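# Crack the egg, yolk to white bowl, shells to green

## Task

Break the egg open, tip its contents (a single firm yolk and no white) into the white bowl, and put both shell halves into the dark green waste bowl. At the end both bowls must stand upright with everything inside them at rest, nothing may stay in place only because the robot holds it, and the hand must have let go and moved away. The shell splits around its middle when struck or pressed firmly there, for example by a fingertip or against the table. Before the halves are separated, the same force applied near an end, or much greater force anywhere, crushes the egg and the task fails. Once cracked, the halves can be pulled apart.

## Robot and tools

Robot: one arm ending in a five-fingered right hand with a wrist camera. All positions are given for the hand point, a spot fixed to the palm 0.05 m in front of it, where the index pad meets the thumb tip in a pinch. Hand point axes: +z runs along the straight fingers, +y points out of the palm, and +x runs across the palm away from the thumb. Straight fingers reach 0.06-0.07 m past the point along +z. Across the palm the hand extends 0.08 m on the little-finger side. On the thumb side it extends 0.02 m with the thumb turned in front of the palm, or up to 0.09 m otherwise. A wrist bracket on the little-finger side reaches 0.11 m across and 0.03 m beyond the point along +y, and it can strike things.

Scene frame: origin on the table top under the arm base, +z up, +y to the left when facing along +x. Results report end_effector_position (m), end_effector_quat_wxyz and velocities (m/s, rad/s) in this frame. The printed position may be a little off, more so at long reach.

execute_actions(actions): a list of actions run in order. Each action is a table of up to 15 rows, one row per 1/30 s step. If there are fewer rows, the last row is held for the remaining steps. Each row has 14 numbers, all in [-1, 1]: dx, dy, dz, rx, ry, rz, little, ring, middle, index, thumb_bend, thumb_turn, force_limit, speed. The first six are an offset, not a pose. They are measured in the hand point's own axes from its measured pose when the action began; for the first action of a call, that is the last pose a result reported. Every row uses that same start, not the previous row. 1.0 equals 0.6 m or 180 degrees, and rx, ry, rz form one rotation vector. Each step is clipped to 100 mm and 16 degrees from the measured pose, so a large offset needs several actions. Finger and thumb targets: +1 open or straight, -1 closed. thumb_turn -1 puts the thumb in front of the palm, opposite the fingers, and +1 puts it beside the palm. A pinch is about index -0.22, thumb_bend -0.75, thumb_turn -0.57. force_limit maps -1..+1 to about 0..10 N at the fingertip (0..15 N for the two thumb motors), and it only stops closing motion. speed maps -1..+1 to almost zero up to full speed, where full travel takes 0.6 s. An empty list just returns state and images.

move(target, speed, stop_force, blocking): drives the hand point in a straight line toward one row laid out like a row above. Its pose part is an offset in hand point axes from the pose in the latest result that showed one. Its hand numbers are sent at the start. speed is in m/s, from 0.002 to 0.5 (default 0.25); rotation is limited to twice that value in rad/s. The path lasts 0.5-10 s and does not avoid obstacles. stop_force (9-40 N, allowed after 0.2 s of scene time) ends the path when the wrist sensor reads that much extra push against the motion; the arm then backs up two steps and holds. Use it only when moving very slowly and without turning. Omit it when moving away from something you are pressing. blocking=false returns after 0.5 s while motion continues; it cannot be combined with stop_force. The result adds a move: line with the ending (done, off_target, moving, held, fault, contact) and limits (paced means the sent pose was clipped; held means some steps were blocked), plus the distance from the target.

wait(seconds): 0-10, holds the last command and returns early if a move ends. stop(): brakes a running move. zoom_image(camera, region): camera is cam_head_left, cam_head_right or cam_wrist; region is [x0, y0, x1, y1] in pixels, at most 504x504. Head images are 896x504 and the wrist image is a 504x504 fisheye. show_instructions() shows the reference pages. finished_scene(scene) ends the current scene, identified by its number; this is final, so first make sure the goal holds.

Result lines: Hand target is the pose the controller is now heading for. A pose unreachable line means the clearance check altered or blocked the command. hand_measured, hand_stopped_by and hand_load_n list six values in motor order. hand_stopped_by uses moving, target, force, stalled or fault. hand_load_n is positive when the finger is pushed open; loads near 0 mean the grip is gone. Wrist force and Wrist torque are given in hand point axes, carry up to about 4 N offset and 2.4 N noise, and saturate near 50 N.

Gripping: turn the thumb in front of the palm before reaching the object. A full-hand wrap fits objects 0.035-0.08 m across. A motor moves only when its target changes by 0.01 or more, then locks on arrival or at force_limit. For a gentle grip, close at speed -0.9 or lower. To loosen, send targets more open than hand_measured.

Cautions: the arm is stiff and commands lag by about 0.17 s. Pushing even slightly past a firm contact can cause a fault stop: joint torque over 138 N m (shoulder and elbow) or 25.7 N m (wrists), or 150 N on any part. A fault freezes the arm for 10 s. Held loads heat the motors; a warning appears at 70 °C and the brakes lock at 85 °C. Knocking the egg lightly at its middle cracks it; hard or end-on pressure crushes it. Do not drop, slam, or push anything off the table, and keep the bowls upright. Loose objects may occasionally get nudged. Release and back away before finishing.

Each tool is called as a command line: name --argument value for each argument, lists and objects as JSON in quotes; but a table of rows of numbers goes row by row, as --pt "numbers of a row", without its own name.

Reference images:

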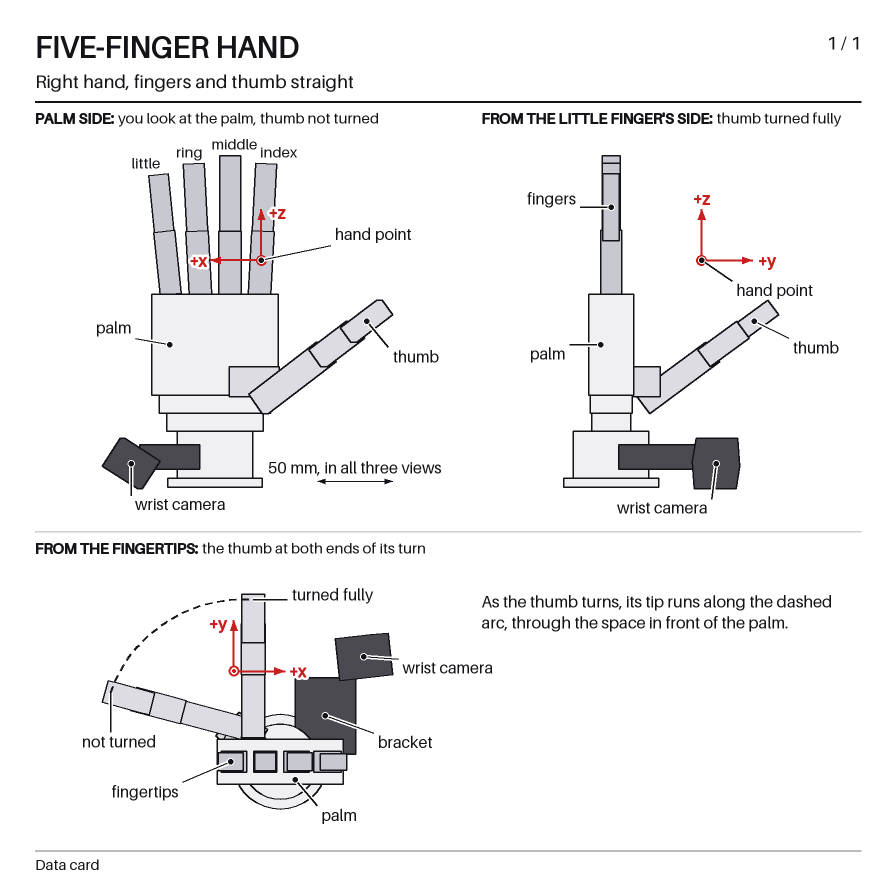

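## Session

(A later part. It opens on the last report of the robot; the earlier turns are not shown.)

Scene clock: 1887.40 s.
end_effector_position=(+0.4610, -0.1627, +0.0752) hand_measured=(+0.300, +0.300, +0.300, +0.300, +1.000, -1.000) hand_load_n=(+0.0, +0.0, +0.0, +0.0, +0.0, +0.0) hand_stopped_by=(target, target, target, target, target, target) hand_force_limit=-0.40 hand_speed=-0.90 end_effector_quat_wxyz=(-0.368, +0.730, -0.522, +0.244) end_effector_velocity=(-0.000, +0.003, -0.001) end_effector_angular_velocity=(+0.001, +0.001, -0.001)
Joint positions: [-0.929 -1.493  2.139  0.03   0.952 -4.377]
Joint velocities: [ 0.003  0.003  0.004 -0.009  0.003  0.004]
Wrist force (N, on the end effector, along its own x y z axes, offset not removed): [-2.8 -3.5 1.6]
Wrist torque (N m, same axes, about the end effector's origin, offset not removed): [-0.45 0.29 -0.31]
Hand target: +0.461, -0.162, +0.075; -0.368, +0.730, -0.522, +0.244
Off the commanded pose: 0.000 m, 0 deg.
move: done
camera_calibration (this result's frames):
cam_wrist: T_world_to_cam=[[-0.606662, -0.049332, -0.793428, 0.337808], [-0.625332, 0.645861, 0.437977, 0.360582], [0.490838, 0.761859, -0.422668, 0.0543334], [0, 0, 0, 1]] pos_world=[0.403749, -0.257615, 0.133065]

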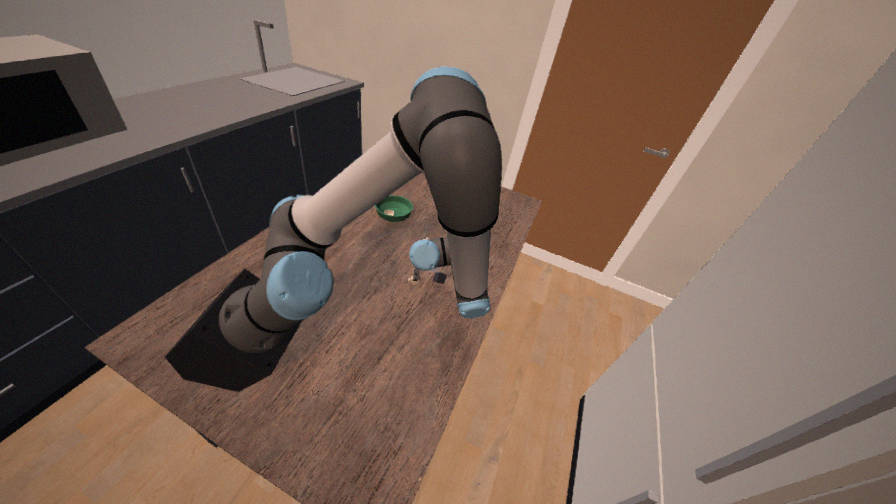

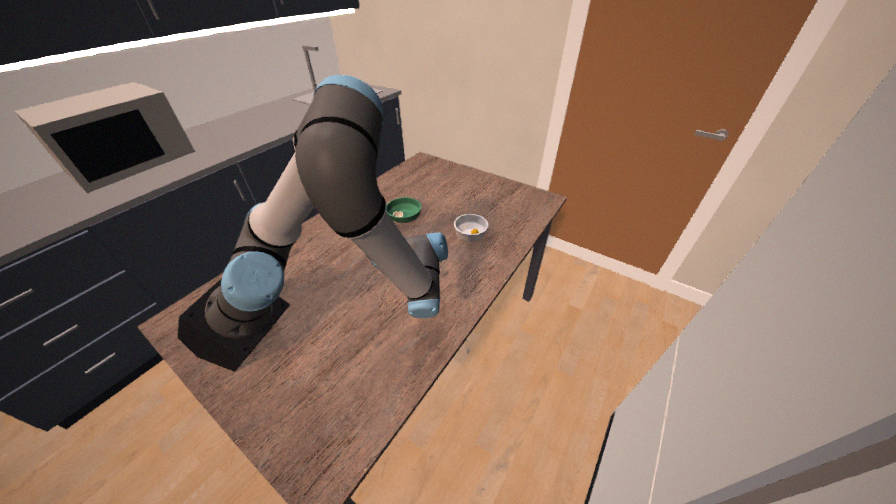

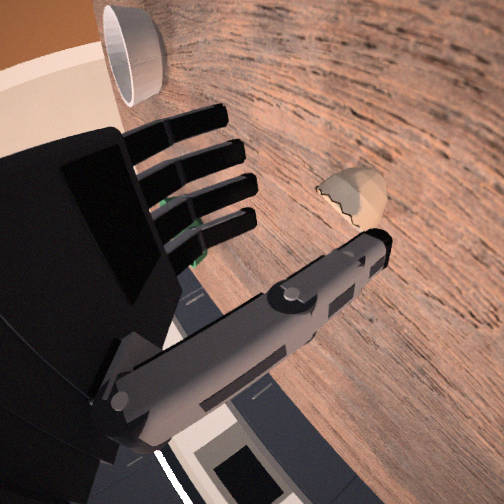

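move --target '[0,0,0,0.005,0.154,0.119,0.3,0.3,0.3,0.3,1,-1,-0.4,-0.9]' --speed 0.2

Scene clock: 1897.73 s.
end_effector_position=(+0.4609, -0.1628, +0.0753) hand_measured=(+0.300, +0.300, +0.300, +0.300, +1.000, -1.000) hand_load_n=(+0.0, +0.0, +0.0, +0.0, +0.0, +0.0) hand_stopped_by=(target, target, target, target, target, target) hand_force_limit=-0.40 hand_speed=-0.90 end_effector_quat_wxyz=(+0.277, -0.540, +0.717, -0.342) end_effector_velocity=(-0.001, +0.001, -0.001) end_effector_angular_velocity=(-0.001, +0.005, -0.014)
Joint positions: [-0.78  -1.606  2.403 -0.577  1.372 -3.751]
Joint velocities: [ 0.011  0.004  0.003 -0.012  0.024  0.01 ]
Wrist force (N, on the end effector, along its own x y z axes, offset not removed): [-1.4 -0.9 1.6]
Wrist torque (N m, same axes, about the end effector's origin, offset not removed): [-0.29 0.17 0.01]
Hand target: +0.461, -0.163, +0.075; +0.277, -0.539, +0.718, -0.343
Off the commanded pose: 0.000 m, 0 deg.
move: done
camera_calibration (this result's frames):
cam_wrist: T_world_to_cam=[[-0.526676, 0.307733, -0.79241, 0.358988], [-0.141884, 0.887275, 0.438877, 0.176913], [0.838142, 0.343576, -0.423643, -0.173582], [0, 0, 0, 1]] pos_world=[0.359658, -0.207804, 0.133286]

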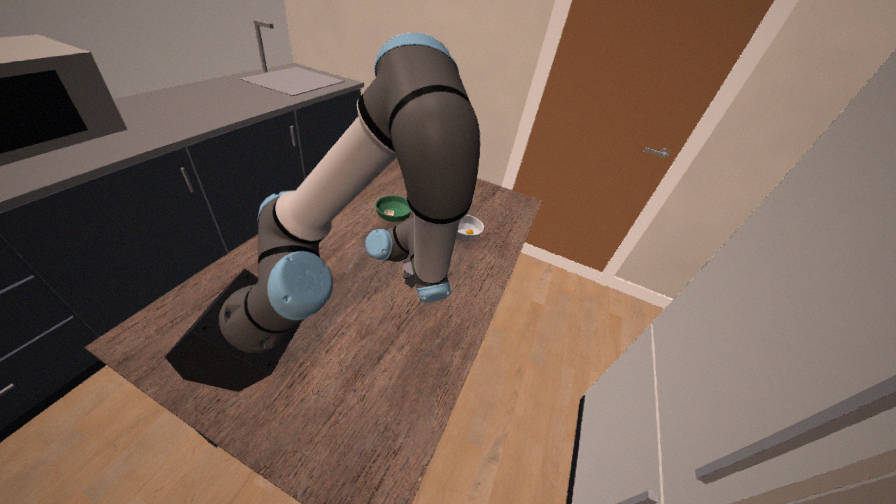

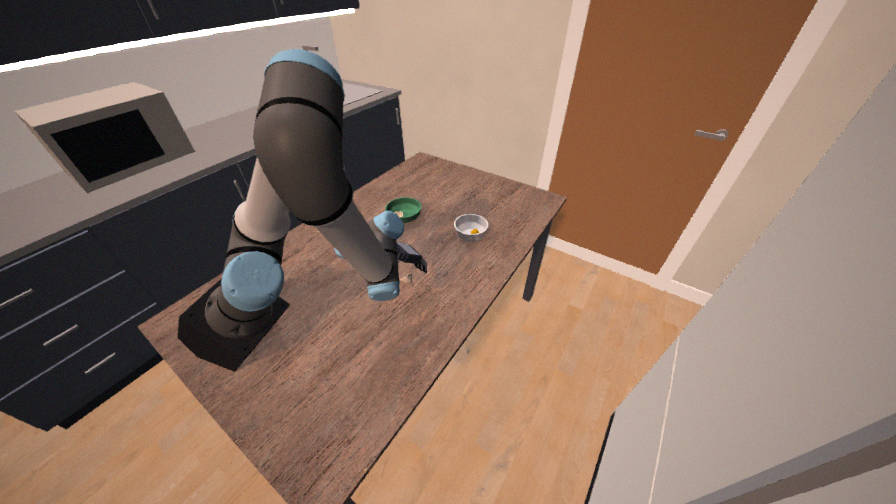

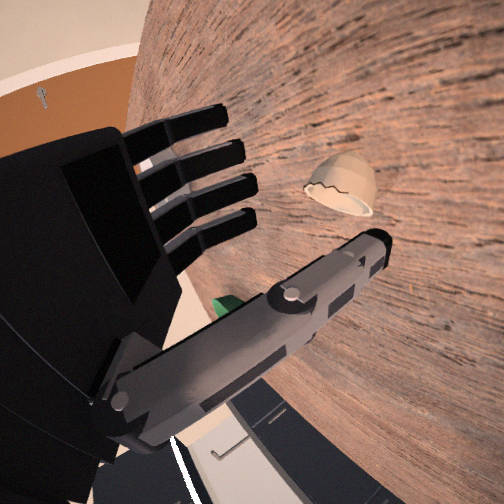

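move --target '[0.005,0.044,0.06,0,0,0,0.3,0.3,0.3,0.3,1,-1,-0.4,-0.9]' --speed 0.06

Scene clock: 1911.97 s.
end_effector_position=(+0.4722, -0.1677, +0.0326) hand_measured=(+0.300, +0.300, +0.300, +0.300, +1.000, -1.000) hand_load_n=(+0.0, +0.0, +0.0, +0.0, +0.0, +0.0) hand_stopped_by=(target, target, target, target, target, target) hand_force_limit=-0.40 hand_speed=-0.90 end_effector_quat_wxyz=(+0.277, -0.540, +0.718, -0.342) end_effector_velocity=(+0.001, -0.000, -0.002) end_effector_angular_velocity=(-0.001, -0.002, +0.000)
Joint positions: [-0.818 -1.469  2.366 -0.674  1.335 -3.759]
Joint velocities: [-0.001  0.007 -0.003 -0.006 -0.002 -0.   ]
Wrist force (N, on the end effector, along its own x y z axes, offset not removed): [-0.3 -0.2 1.2]
Wrist torque (N m, same axes, about the end effector's origin, offset not removed): [0.07 -0.04 -0.14]
Hand target: +0.472, -0.168, +0.032; +0.277, -0.540, +0.718, -0.342
Off the commanded pose: 0.000 m, 0 deg.
move: done
camera_calibration (this result's frames):
cam_wrist: T_world_to_cam=[[-0.526664, 0.307794, -0.792394, 0.332682], [-0.141854, 0.887256, 0.438925, 0.20157], [0.838154, 0.34357, -0.423623, -0.199478], [0, 0, 0, 1]] pos_world=[0.370999, -0.212707, 0.0906372]

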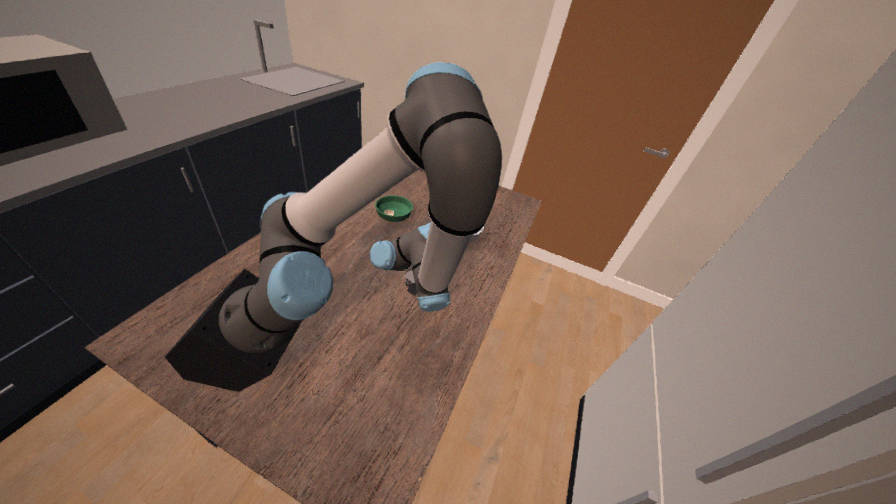

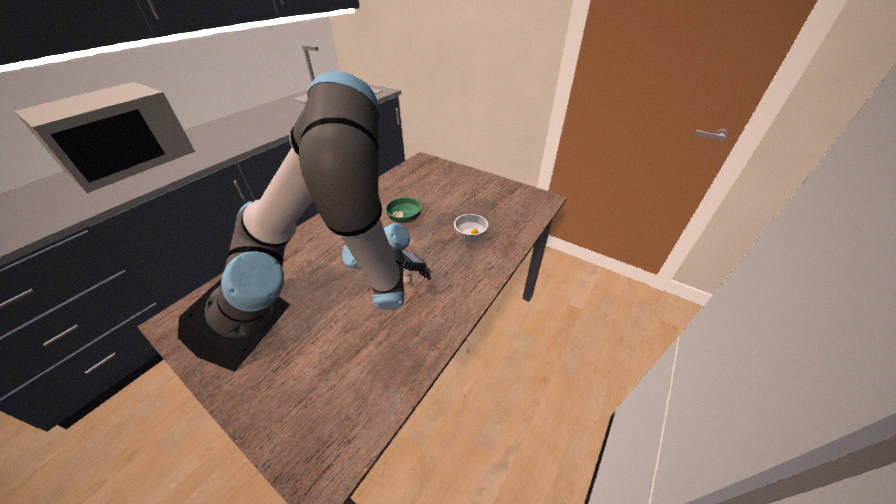

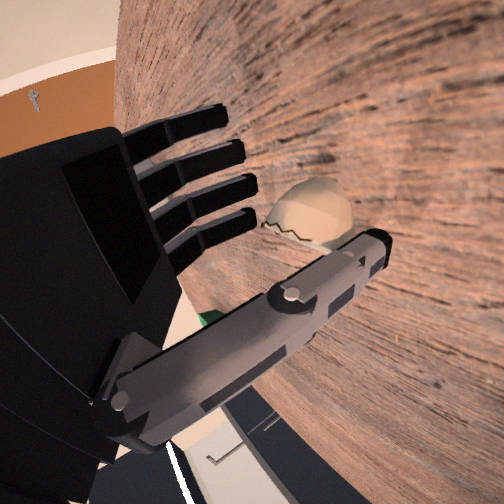

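execute_actions --actions '[[[0.009,0,0,0,0,0,0.3,0.3,0.3,0.3,1,-1,-0.4,-0.9]],[[0,0,0,0,0,0,0.3,0.3,-1,-1,-1,-1,-0.4,-0.9]],[[0,0,0,0,0,0,0.3,0.3,-1,-1,-1,-1,-0.4,-0.9]],[[0,0,0,0,0,0,0.3,0.3,-1,-1,-1,-1,-0.4,-0.9]],[[0,0,0,0,0,0,0.3,0.3,-1,-1,-1,-1,-0.4,-0.9]],[[0,0,0,0,0,0,0.3,0.3,-1,-1,-1,-1,-0.4,-0.9]],[[0,0,0,0,0,0,0.3,0.3,-1,-1,-1,-1,-0.4,-0.9]],[[0,0,0,0,0,0,0.3,0.3,-1,-1,-1,-1,-0.4,-0.9]],[[0,0,0,0,0,0,0.3,0.3,-1,-1,-1,-1,-0.4,-0.9]],[[0,0,0,0,0,0,0.3,0.3,-1,-1,-1,-1,-0.4,-0.9]]]'

Scene clock: 1930.70 s.
end_effector_position=(+0.4708, -0.1728, +0.0325) hand_measured=(+0.300, +0.300, -0.154, -0.154, +0.730, -1.000) hand_load_n=(+0.0, +0.0, +3.0, +3.5, +7.0, +0.0) hand_stopped_by=(target, target, force, force, force, target) hand_force_limit=-0.40 hand_speed=-0.90 end_effector_quat_wxyz=(+0.277, -0.540, +0.718, -0.342) end_effector_velocity=(+0.000, -0.000, +0.000) end_effector_angular_velocity=(-0.001, -0.001, -0.000)
Joint positions: [-0.834 -1.477  2.364 -0.664  1.32  -3.762]
Joint velocities: [ 0.    -0.    -0.    -0.001  0.    -0.   ]
Wrist force (N, on the end effector, along its own x y z axes, offset not removed): [0.5 -4.3 -1.1]
Wrist torque (N m, same axes, about the end effector's origin, offset not removed): [-0.53 -0.23 -0.16]
Hand target: +0.471, -0.173, +0.032; +0.277, -0.540, +0.718, -0.342
Off the commanded pose: 0.000 m, 0 deg.
camera_calibration (this result's frames):
cam_wrist: T_world_to_cam=[[-0.526666, 0.307824, -0.792381, 0.333391], [-0.141826, 0.88725, 0.438945, 0.205961], [0.838158, 0.343557, -0.423627, -0.196633], [0, 0, 0, 1]] pos_world=[0.369606, -0.217809, 0.0904679]

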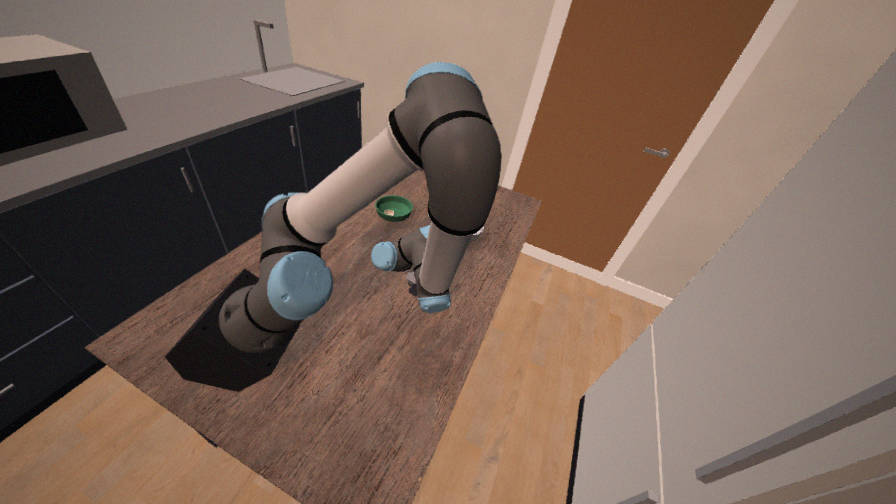

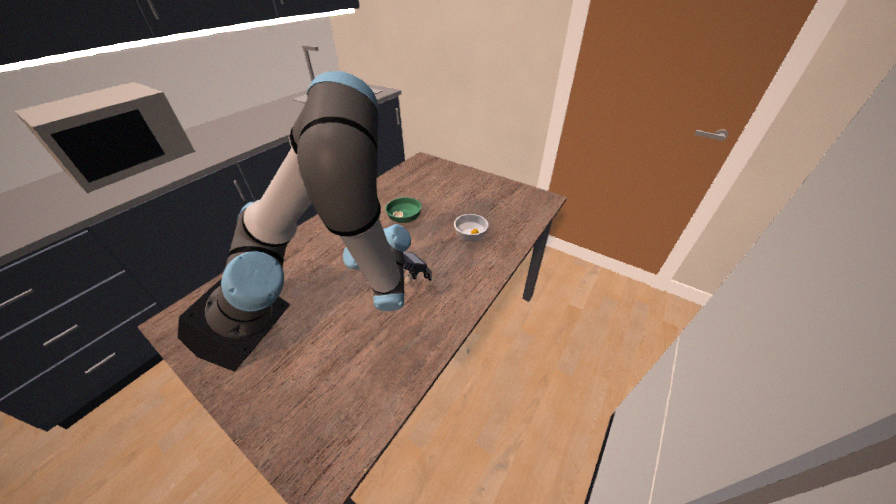

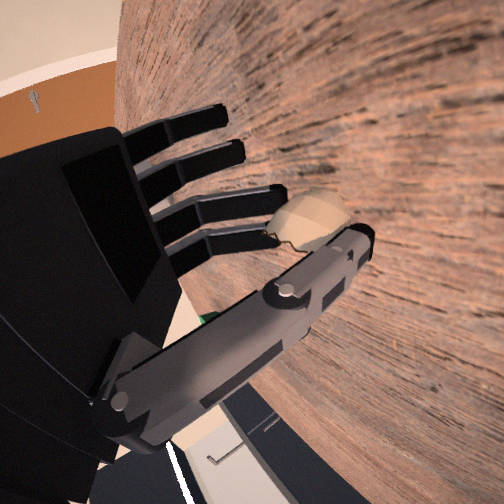

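execute_actions --actions '[[[0,0,0,0,0,0,0.3,0.3,-0.98,-0.98,-0.98,-1,0,-0.9]],[[0,0,0,0,0,0,0.3,0.3,-0.98,-0.98,-0.98,-1,0,-0.9]],[[0,0,0,0,0,0,0.3,0.3,-0.98,-0.98,-0.98,-1,0,-0.9]],[[0,0,0,0,0,0,0.3,0.3,-0.98,-0.98,-0.98,-1,0,-0.9]]]'

move --target '[0,-0.105,-0.081,0,0,0,0.3,0.3,-0.98,-0.98,-0.98,-1,0,-0.9]' --speed 0.1

move --target '[-0.549,-0.19,0.325,0,0,0,0.3,0.3,-0.98,-0.98,-0.98,-1,0,-0.9]' --speed 0.2

Scene clock: 1947.27 s.
end_effector_position=(+0.4708, -0.1728, +0.0325) hand_measured=(+0.300, +0.300, -0.174, -0.168, +0.736, -1.000) hand_load_n=(+0.0, +0.0, +6.0, +4.5, +11.0, +1.0) hand_stopped_by=(target, target, force, force, force, target) hand_force_limit=0.00 hand_speed=-0.90 end_effector_quat_wxyz=(+0.277, -0.540, +0.718, -0.342) end_effector_velocity=(+0.001, +0.001, +0.000) end_effector_angular_velocity=(+0.000, -0.002, +0.002)
Joint positions: [-0.834 -1.477  2.364 -0.664  1.32  -3.762]
Joint velocities: [ 0.002  0.    -0.    -0.    -0.001 -0.   ]
Wrist force (N, on the end effector, along its own x y z axes, offset not removed): [0.9 -4.6 -1.1]
Wrist torque (N m, same axes, about the end effector's origin, offset not removed): [-0.38 -0.29 -0.19]
Hand target: +0.471, -0.173, +0.032; +0.277, -0.540, +0.718, -0.342
Off the commanded pose: 0.000 m, 0 deg.
camera_calibration (this result's frames):
cam_wrist: T_world_to_cam=[[-0.526666, 0.307824, -0.792381, 0.333391], [-0.141826, 0.88725, 0.438945, 0.205961], [0.838158, 0.343557, -0.423627, -0.196633], [0, 0, 0, 1]] pos_world=[0.369606, -0.217809, 0.0904679]

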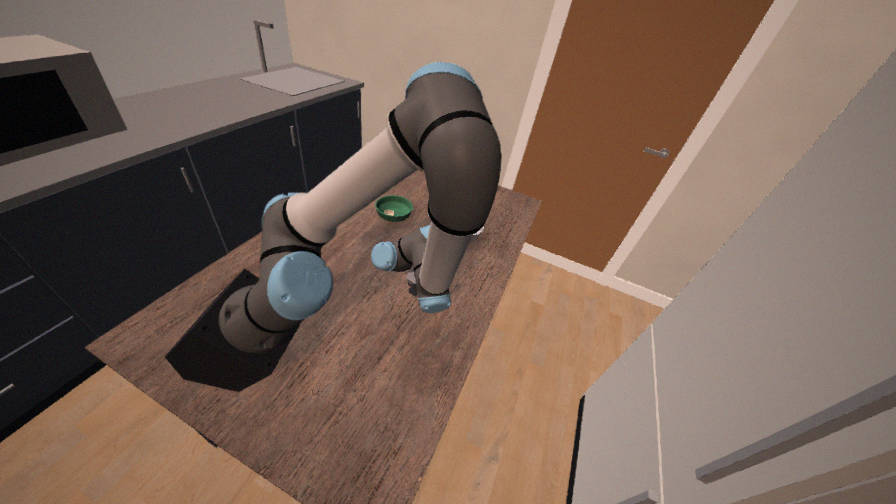

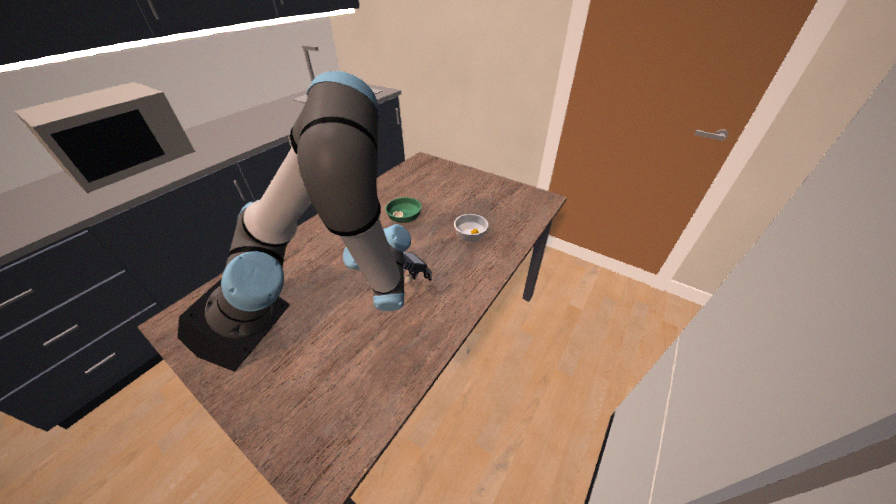

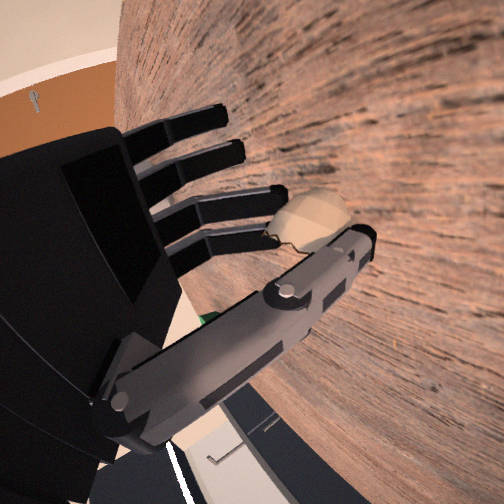

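Scene clock: 1948.63 s.
end_effector_position=(+0.4703, -0.1750, +0.1116) hand_measured=(+0.300, +0.300, -0.174, -0.168, +0.736, -1.000) hand_load_n=(+0.0, +0.0, +6.0, +4.5, +11.0, +1.0) hand_stopped_by=(target, target, force, force, force, target) hand_force_limit=0.00 hand_speed=-0.90 end_effector_quat_wxyz=(+0.277, -0.540, +0.717, -0.342) end_effector_velocity=(+0.001, -0.000, +0.003) end_effector_angular_velocity=(-0.001, -0.003, +0.002)
Joint positions: [-0.732 -1.692  2.352 -0.442  1.419 -3.74 ]
Joint velocities: [ 0.005 -0.006 -0.003  0.007  0.002  0.   ]
Wrist force (N, on the end effector, along its own x y z axes, offset not removed): [-2.6 -1.1 -1.0]
Wrist torque (N m, same axes, about the end effector's origin, offset not removed): [0.13 0.44 -0.18]
Hand target: +0.470, -0.175, +0.112; +0.277, -0.540, +0.717, -0.342
Off the commanded pose: 0.000 m, 0 deg.
move: done
camera_calibration (this result's frames):
cam_wrist: T_world_to_cam=[[-0.526665, 0.307659, -0.792446, 0.39649], [-0.141908, 0.887308, 0.438801, 0.173241], [0.838145, 0.343556, -0.423654, -0.161903], [0, 0, 0, 1]] pos_world=[0.369099, -0.220079, 0.169588]

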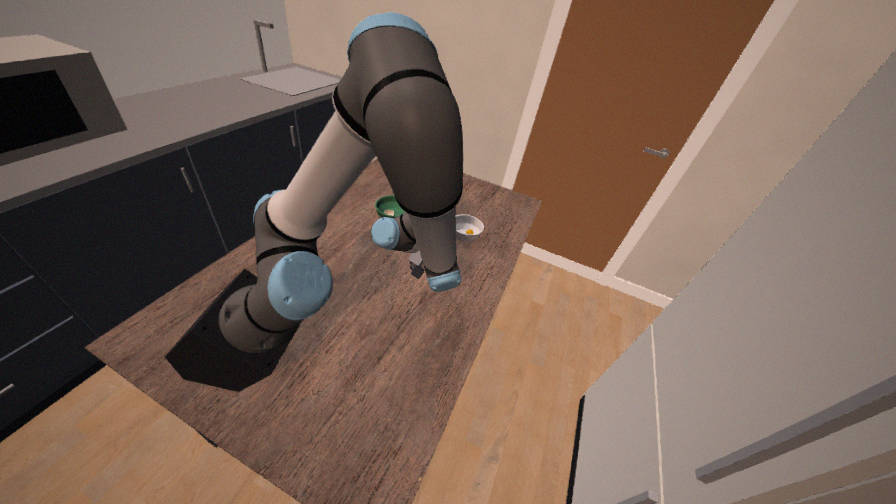

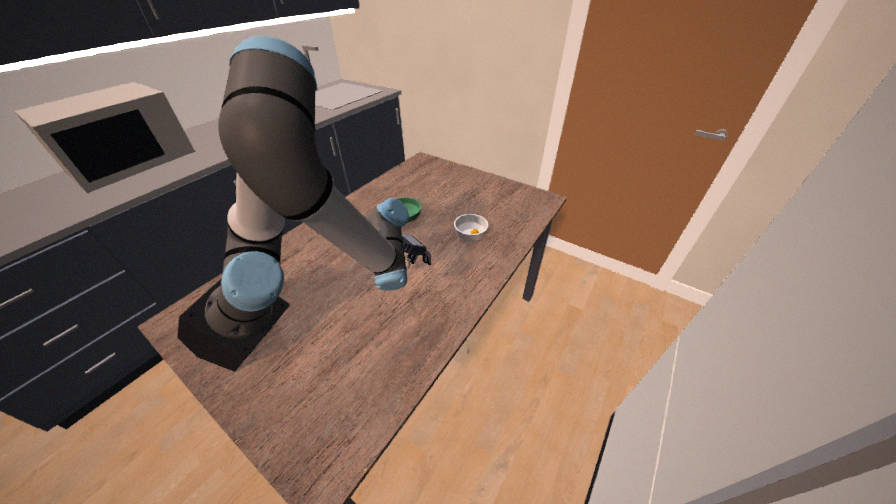

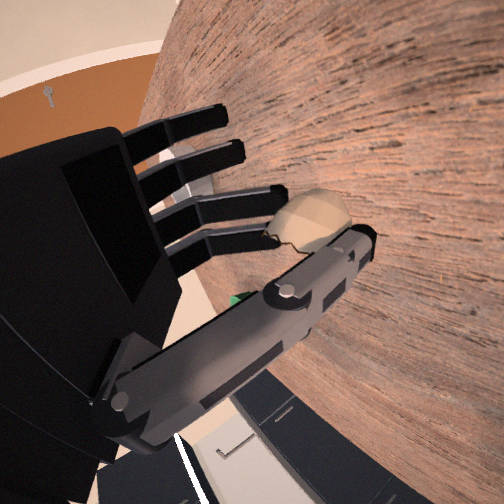

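Scene clock: 1951.30 s.
end_effector_position=(+0.7730, +0.0839, +0.0918) hand_measured=(+0.300, +0.300, -0.174, -0.168, +0.736, -1.000) hand_load_n=(+0.0, +0.0, +6.0, +4.5, +11.0, +1.0) hand_stopped_by=(target, target, force, force, force, target) hand_force_limit=0.00 hand_speed=-0.90 end_effector_quat_wxyz=(+0.277, -0.540, +0.717, -0.343) end_effector_velocity=(+0.002, +0.001, -0.001) end_effector_angular_velocity=(-0.000, +0.004, -0.000)
Joint positions: [-0.005 -0.769  1.411 -0.388  2.128 -3.571]
Joint velocities: [ 0.002  0.007 -0.013  0.01   0.004  0.002]
Wrist force (N, on the end effector, along its own x y z axes, offset not removed): [-1.0 -1.8 -1.7]
Wrist torque (N m, same axes, about the end effector's origin, offset not removed): [0.04 -0.06 0.04]
Hand target: +0.773, +0.084, +0.092; +0.277, -0.540, +0.717, -0.343
Off the commanded pose: 0.001 m, 0 deg.
move: done
camera_calibration (this result's frames):
cam_wrist: T_world_to_cam=[[-0.526599, 0.306463, -0.792953, 0.460634], [-0.142384, 0.887789, 0.437672, -0.00447893], [0.838105, 0.343381, -0.423874, -0.512913], [0, 0, 0, 1]] pos_world=[0.671807, 0.038934, 0.149811]

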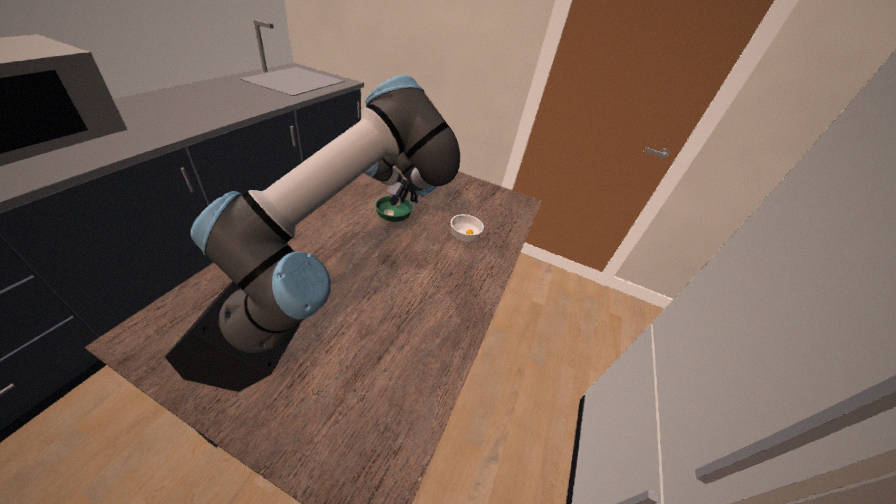

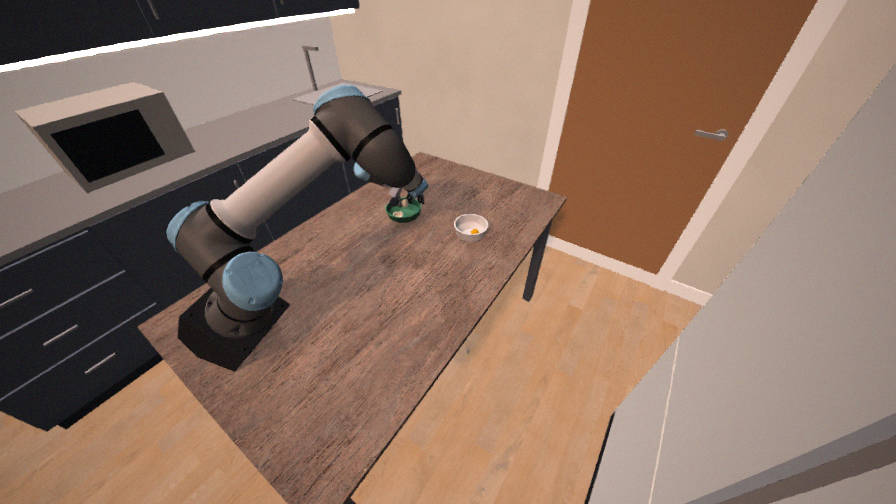

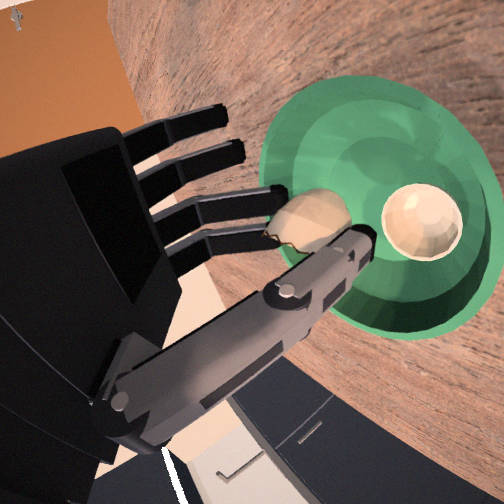

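execute_actions --actions '[[[0.015,0.02,-0.015,0,0,0,0.3,0.3,-0.98,-0.98,-0.98,-1,0,-0.9]],[[0,0,0,0,0,0,0.3,0.3,-0.98,-0.98,-0.98,-1,0,-0.9]],[[0,0,0,0,0,0,0.3,0.3,0.3,0.3,1,-1,0,-0.5]],[[0,0,0,0,0,0,0.3,0.3,0.3,0.3,1,-1,0,-0.5]],[[0,0,0,0,0,0,0.3,0.3,0.3,0.3,1,-1,0,-0.5]],[[0,-0.07,-0.054,0,0,0,0.3,0.3,0.3,0.3,1,-1,0,-0.5]],[[0,-0.07,-0.054,0,0,0,0.3,0.3,0.3,0.3,1,-1,0,-0.5]],[[0,0,0,0,0,0,0.3,0.3,0.3,0.3,1,-1,0,-0.5]],[[0,0,0,0,0,0,0.3,0.3,0.3,0.3,1,-1,0,-0.5]]]'

Scene clock: 1966.03 s.
end_effector_position=(+0.7568, +0.0764, +0.1906) hand_measured=(+0.300, +0.300, +0.300, +0.300, +1.000, -1.000) hand_load_n=(+0.0, +0.0, +0.0, +0.0, +0.0, +0.0) hand_stopped_by=(target, target, target, target, target, target) hand_force_limit=0.00 hand_speed=-0.50 end_effector_quat_wxyz=(+0.277, -0.540, +0.717, -0.343) end_effector_velocity=(-0.000, -0.000, -0.001) end_effector_angular_velocity=(-0.001, +0.003, -0.000)
Joint positions: [ 0.093 -0.897  1.416 -0.249  2.222 -3.541]
Joint velocities: [-0.001  0.001 -0.     0.001  0.001  0.   ]
Wrist force (N, on the end effector, along its own x y z axes, offset not removed): [-1.9 -0.3 -0.7]
Wrist torque (N m, same axes, about the end effector's origin, offset not removed): [-0.04 0.19 -0.12]
Hand target: +0.757, +0.076, +0.191; +0.277, -0.540, +0.717, -0.343
Off the commanded pose: 0.000 m, 0 deg.
camera_calibration (this result's frames):
cam_wrist: T_world_to_cam=[[-0.525586, 0.306249, -0.793707, 0.532189], [-0.1428, 0.887966, 0.437179, -0.0429932], [0.83867, 0.343116, -0.42297, -0.455453], [0, 0, 0, 1]] pos_world=[0.655547, 0.0314677, 0.248555]

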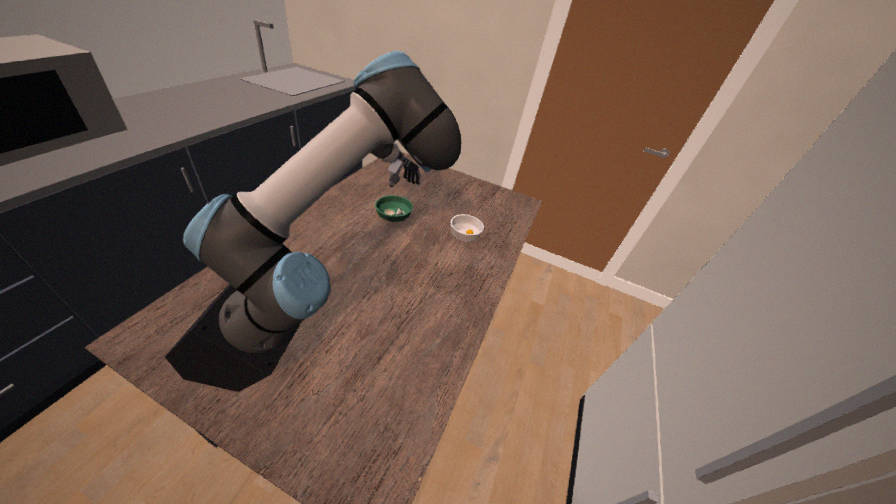

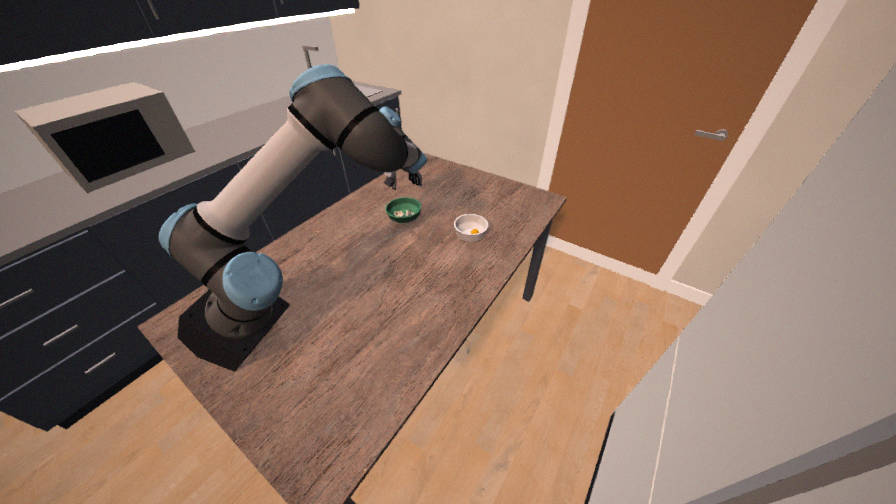

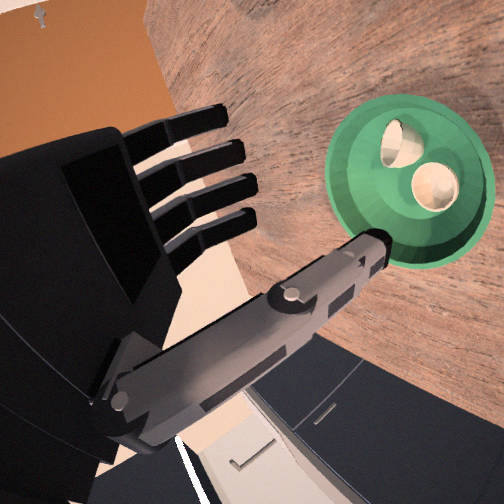

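finished_scene --scene 1

The scene is finished: the task was done.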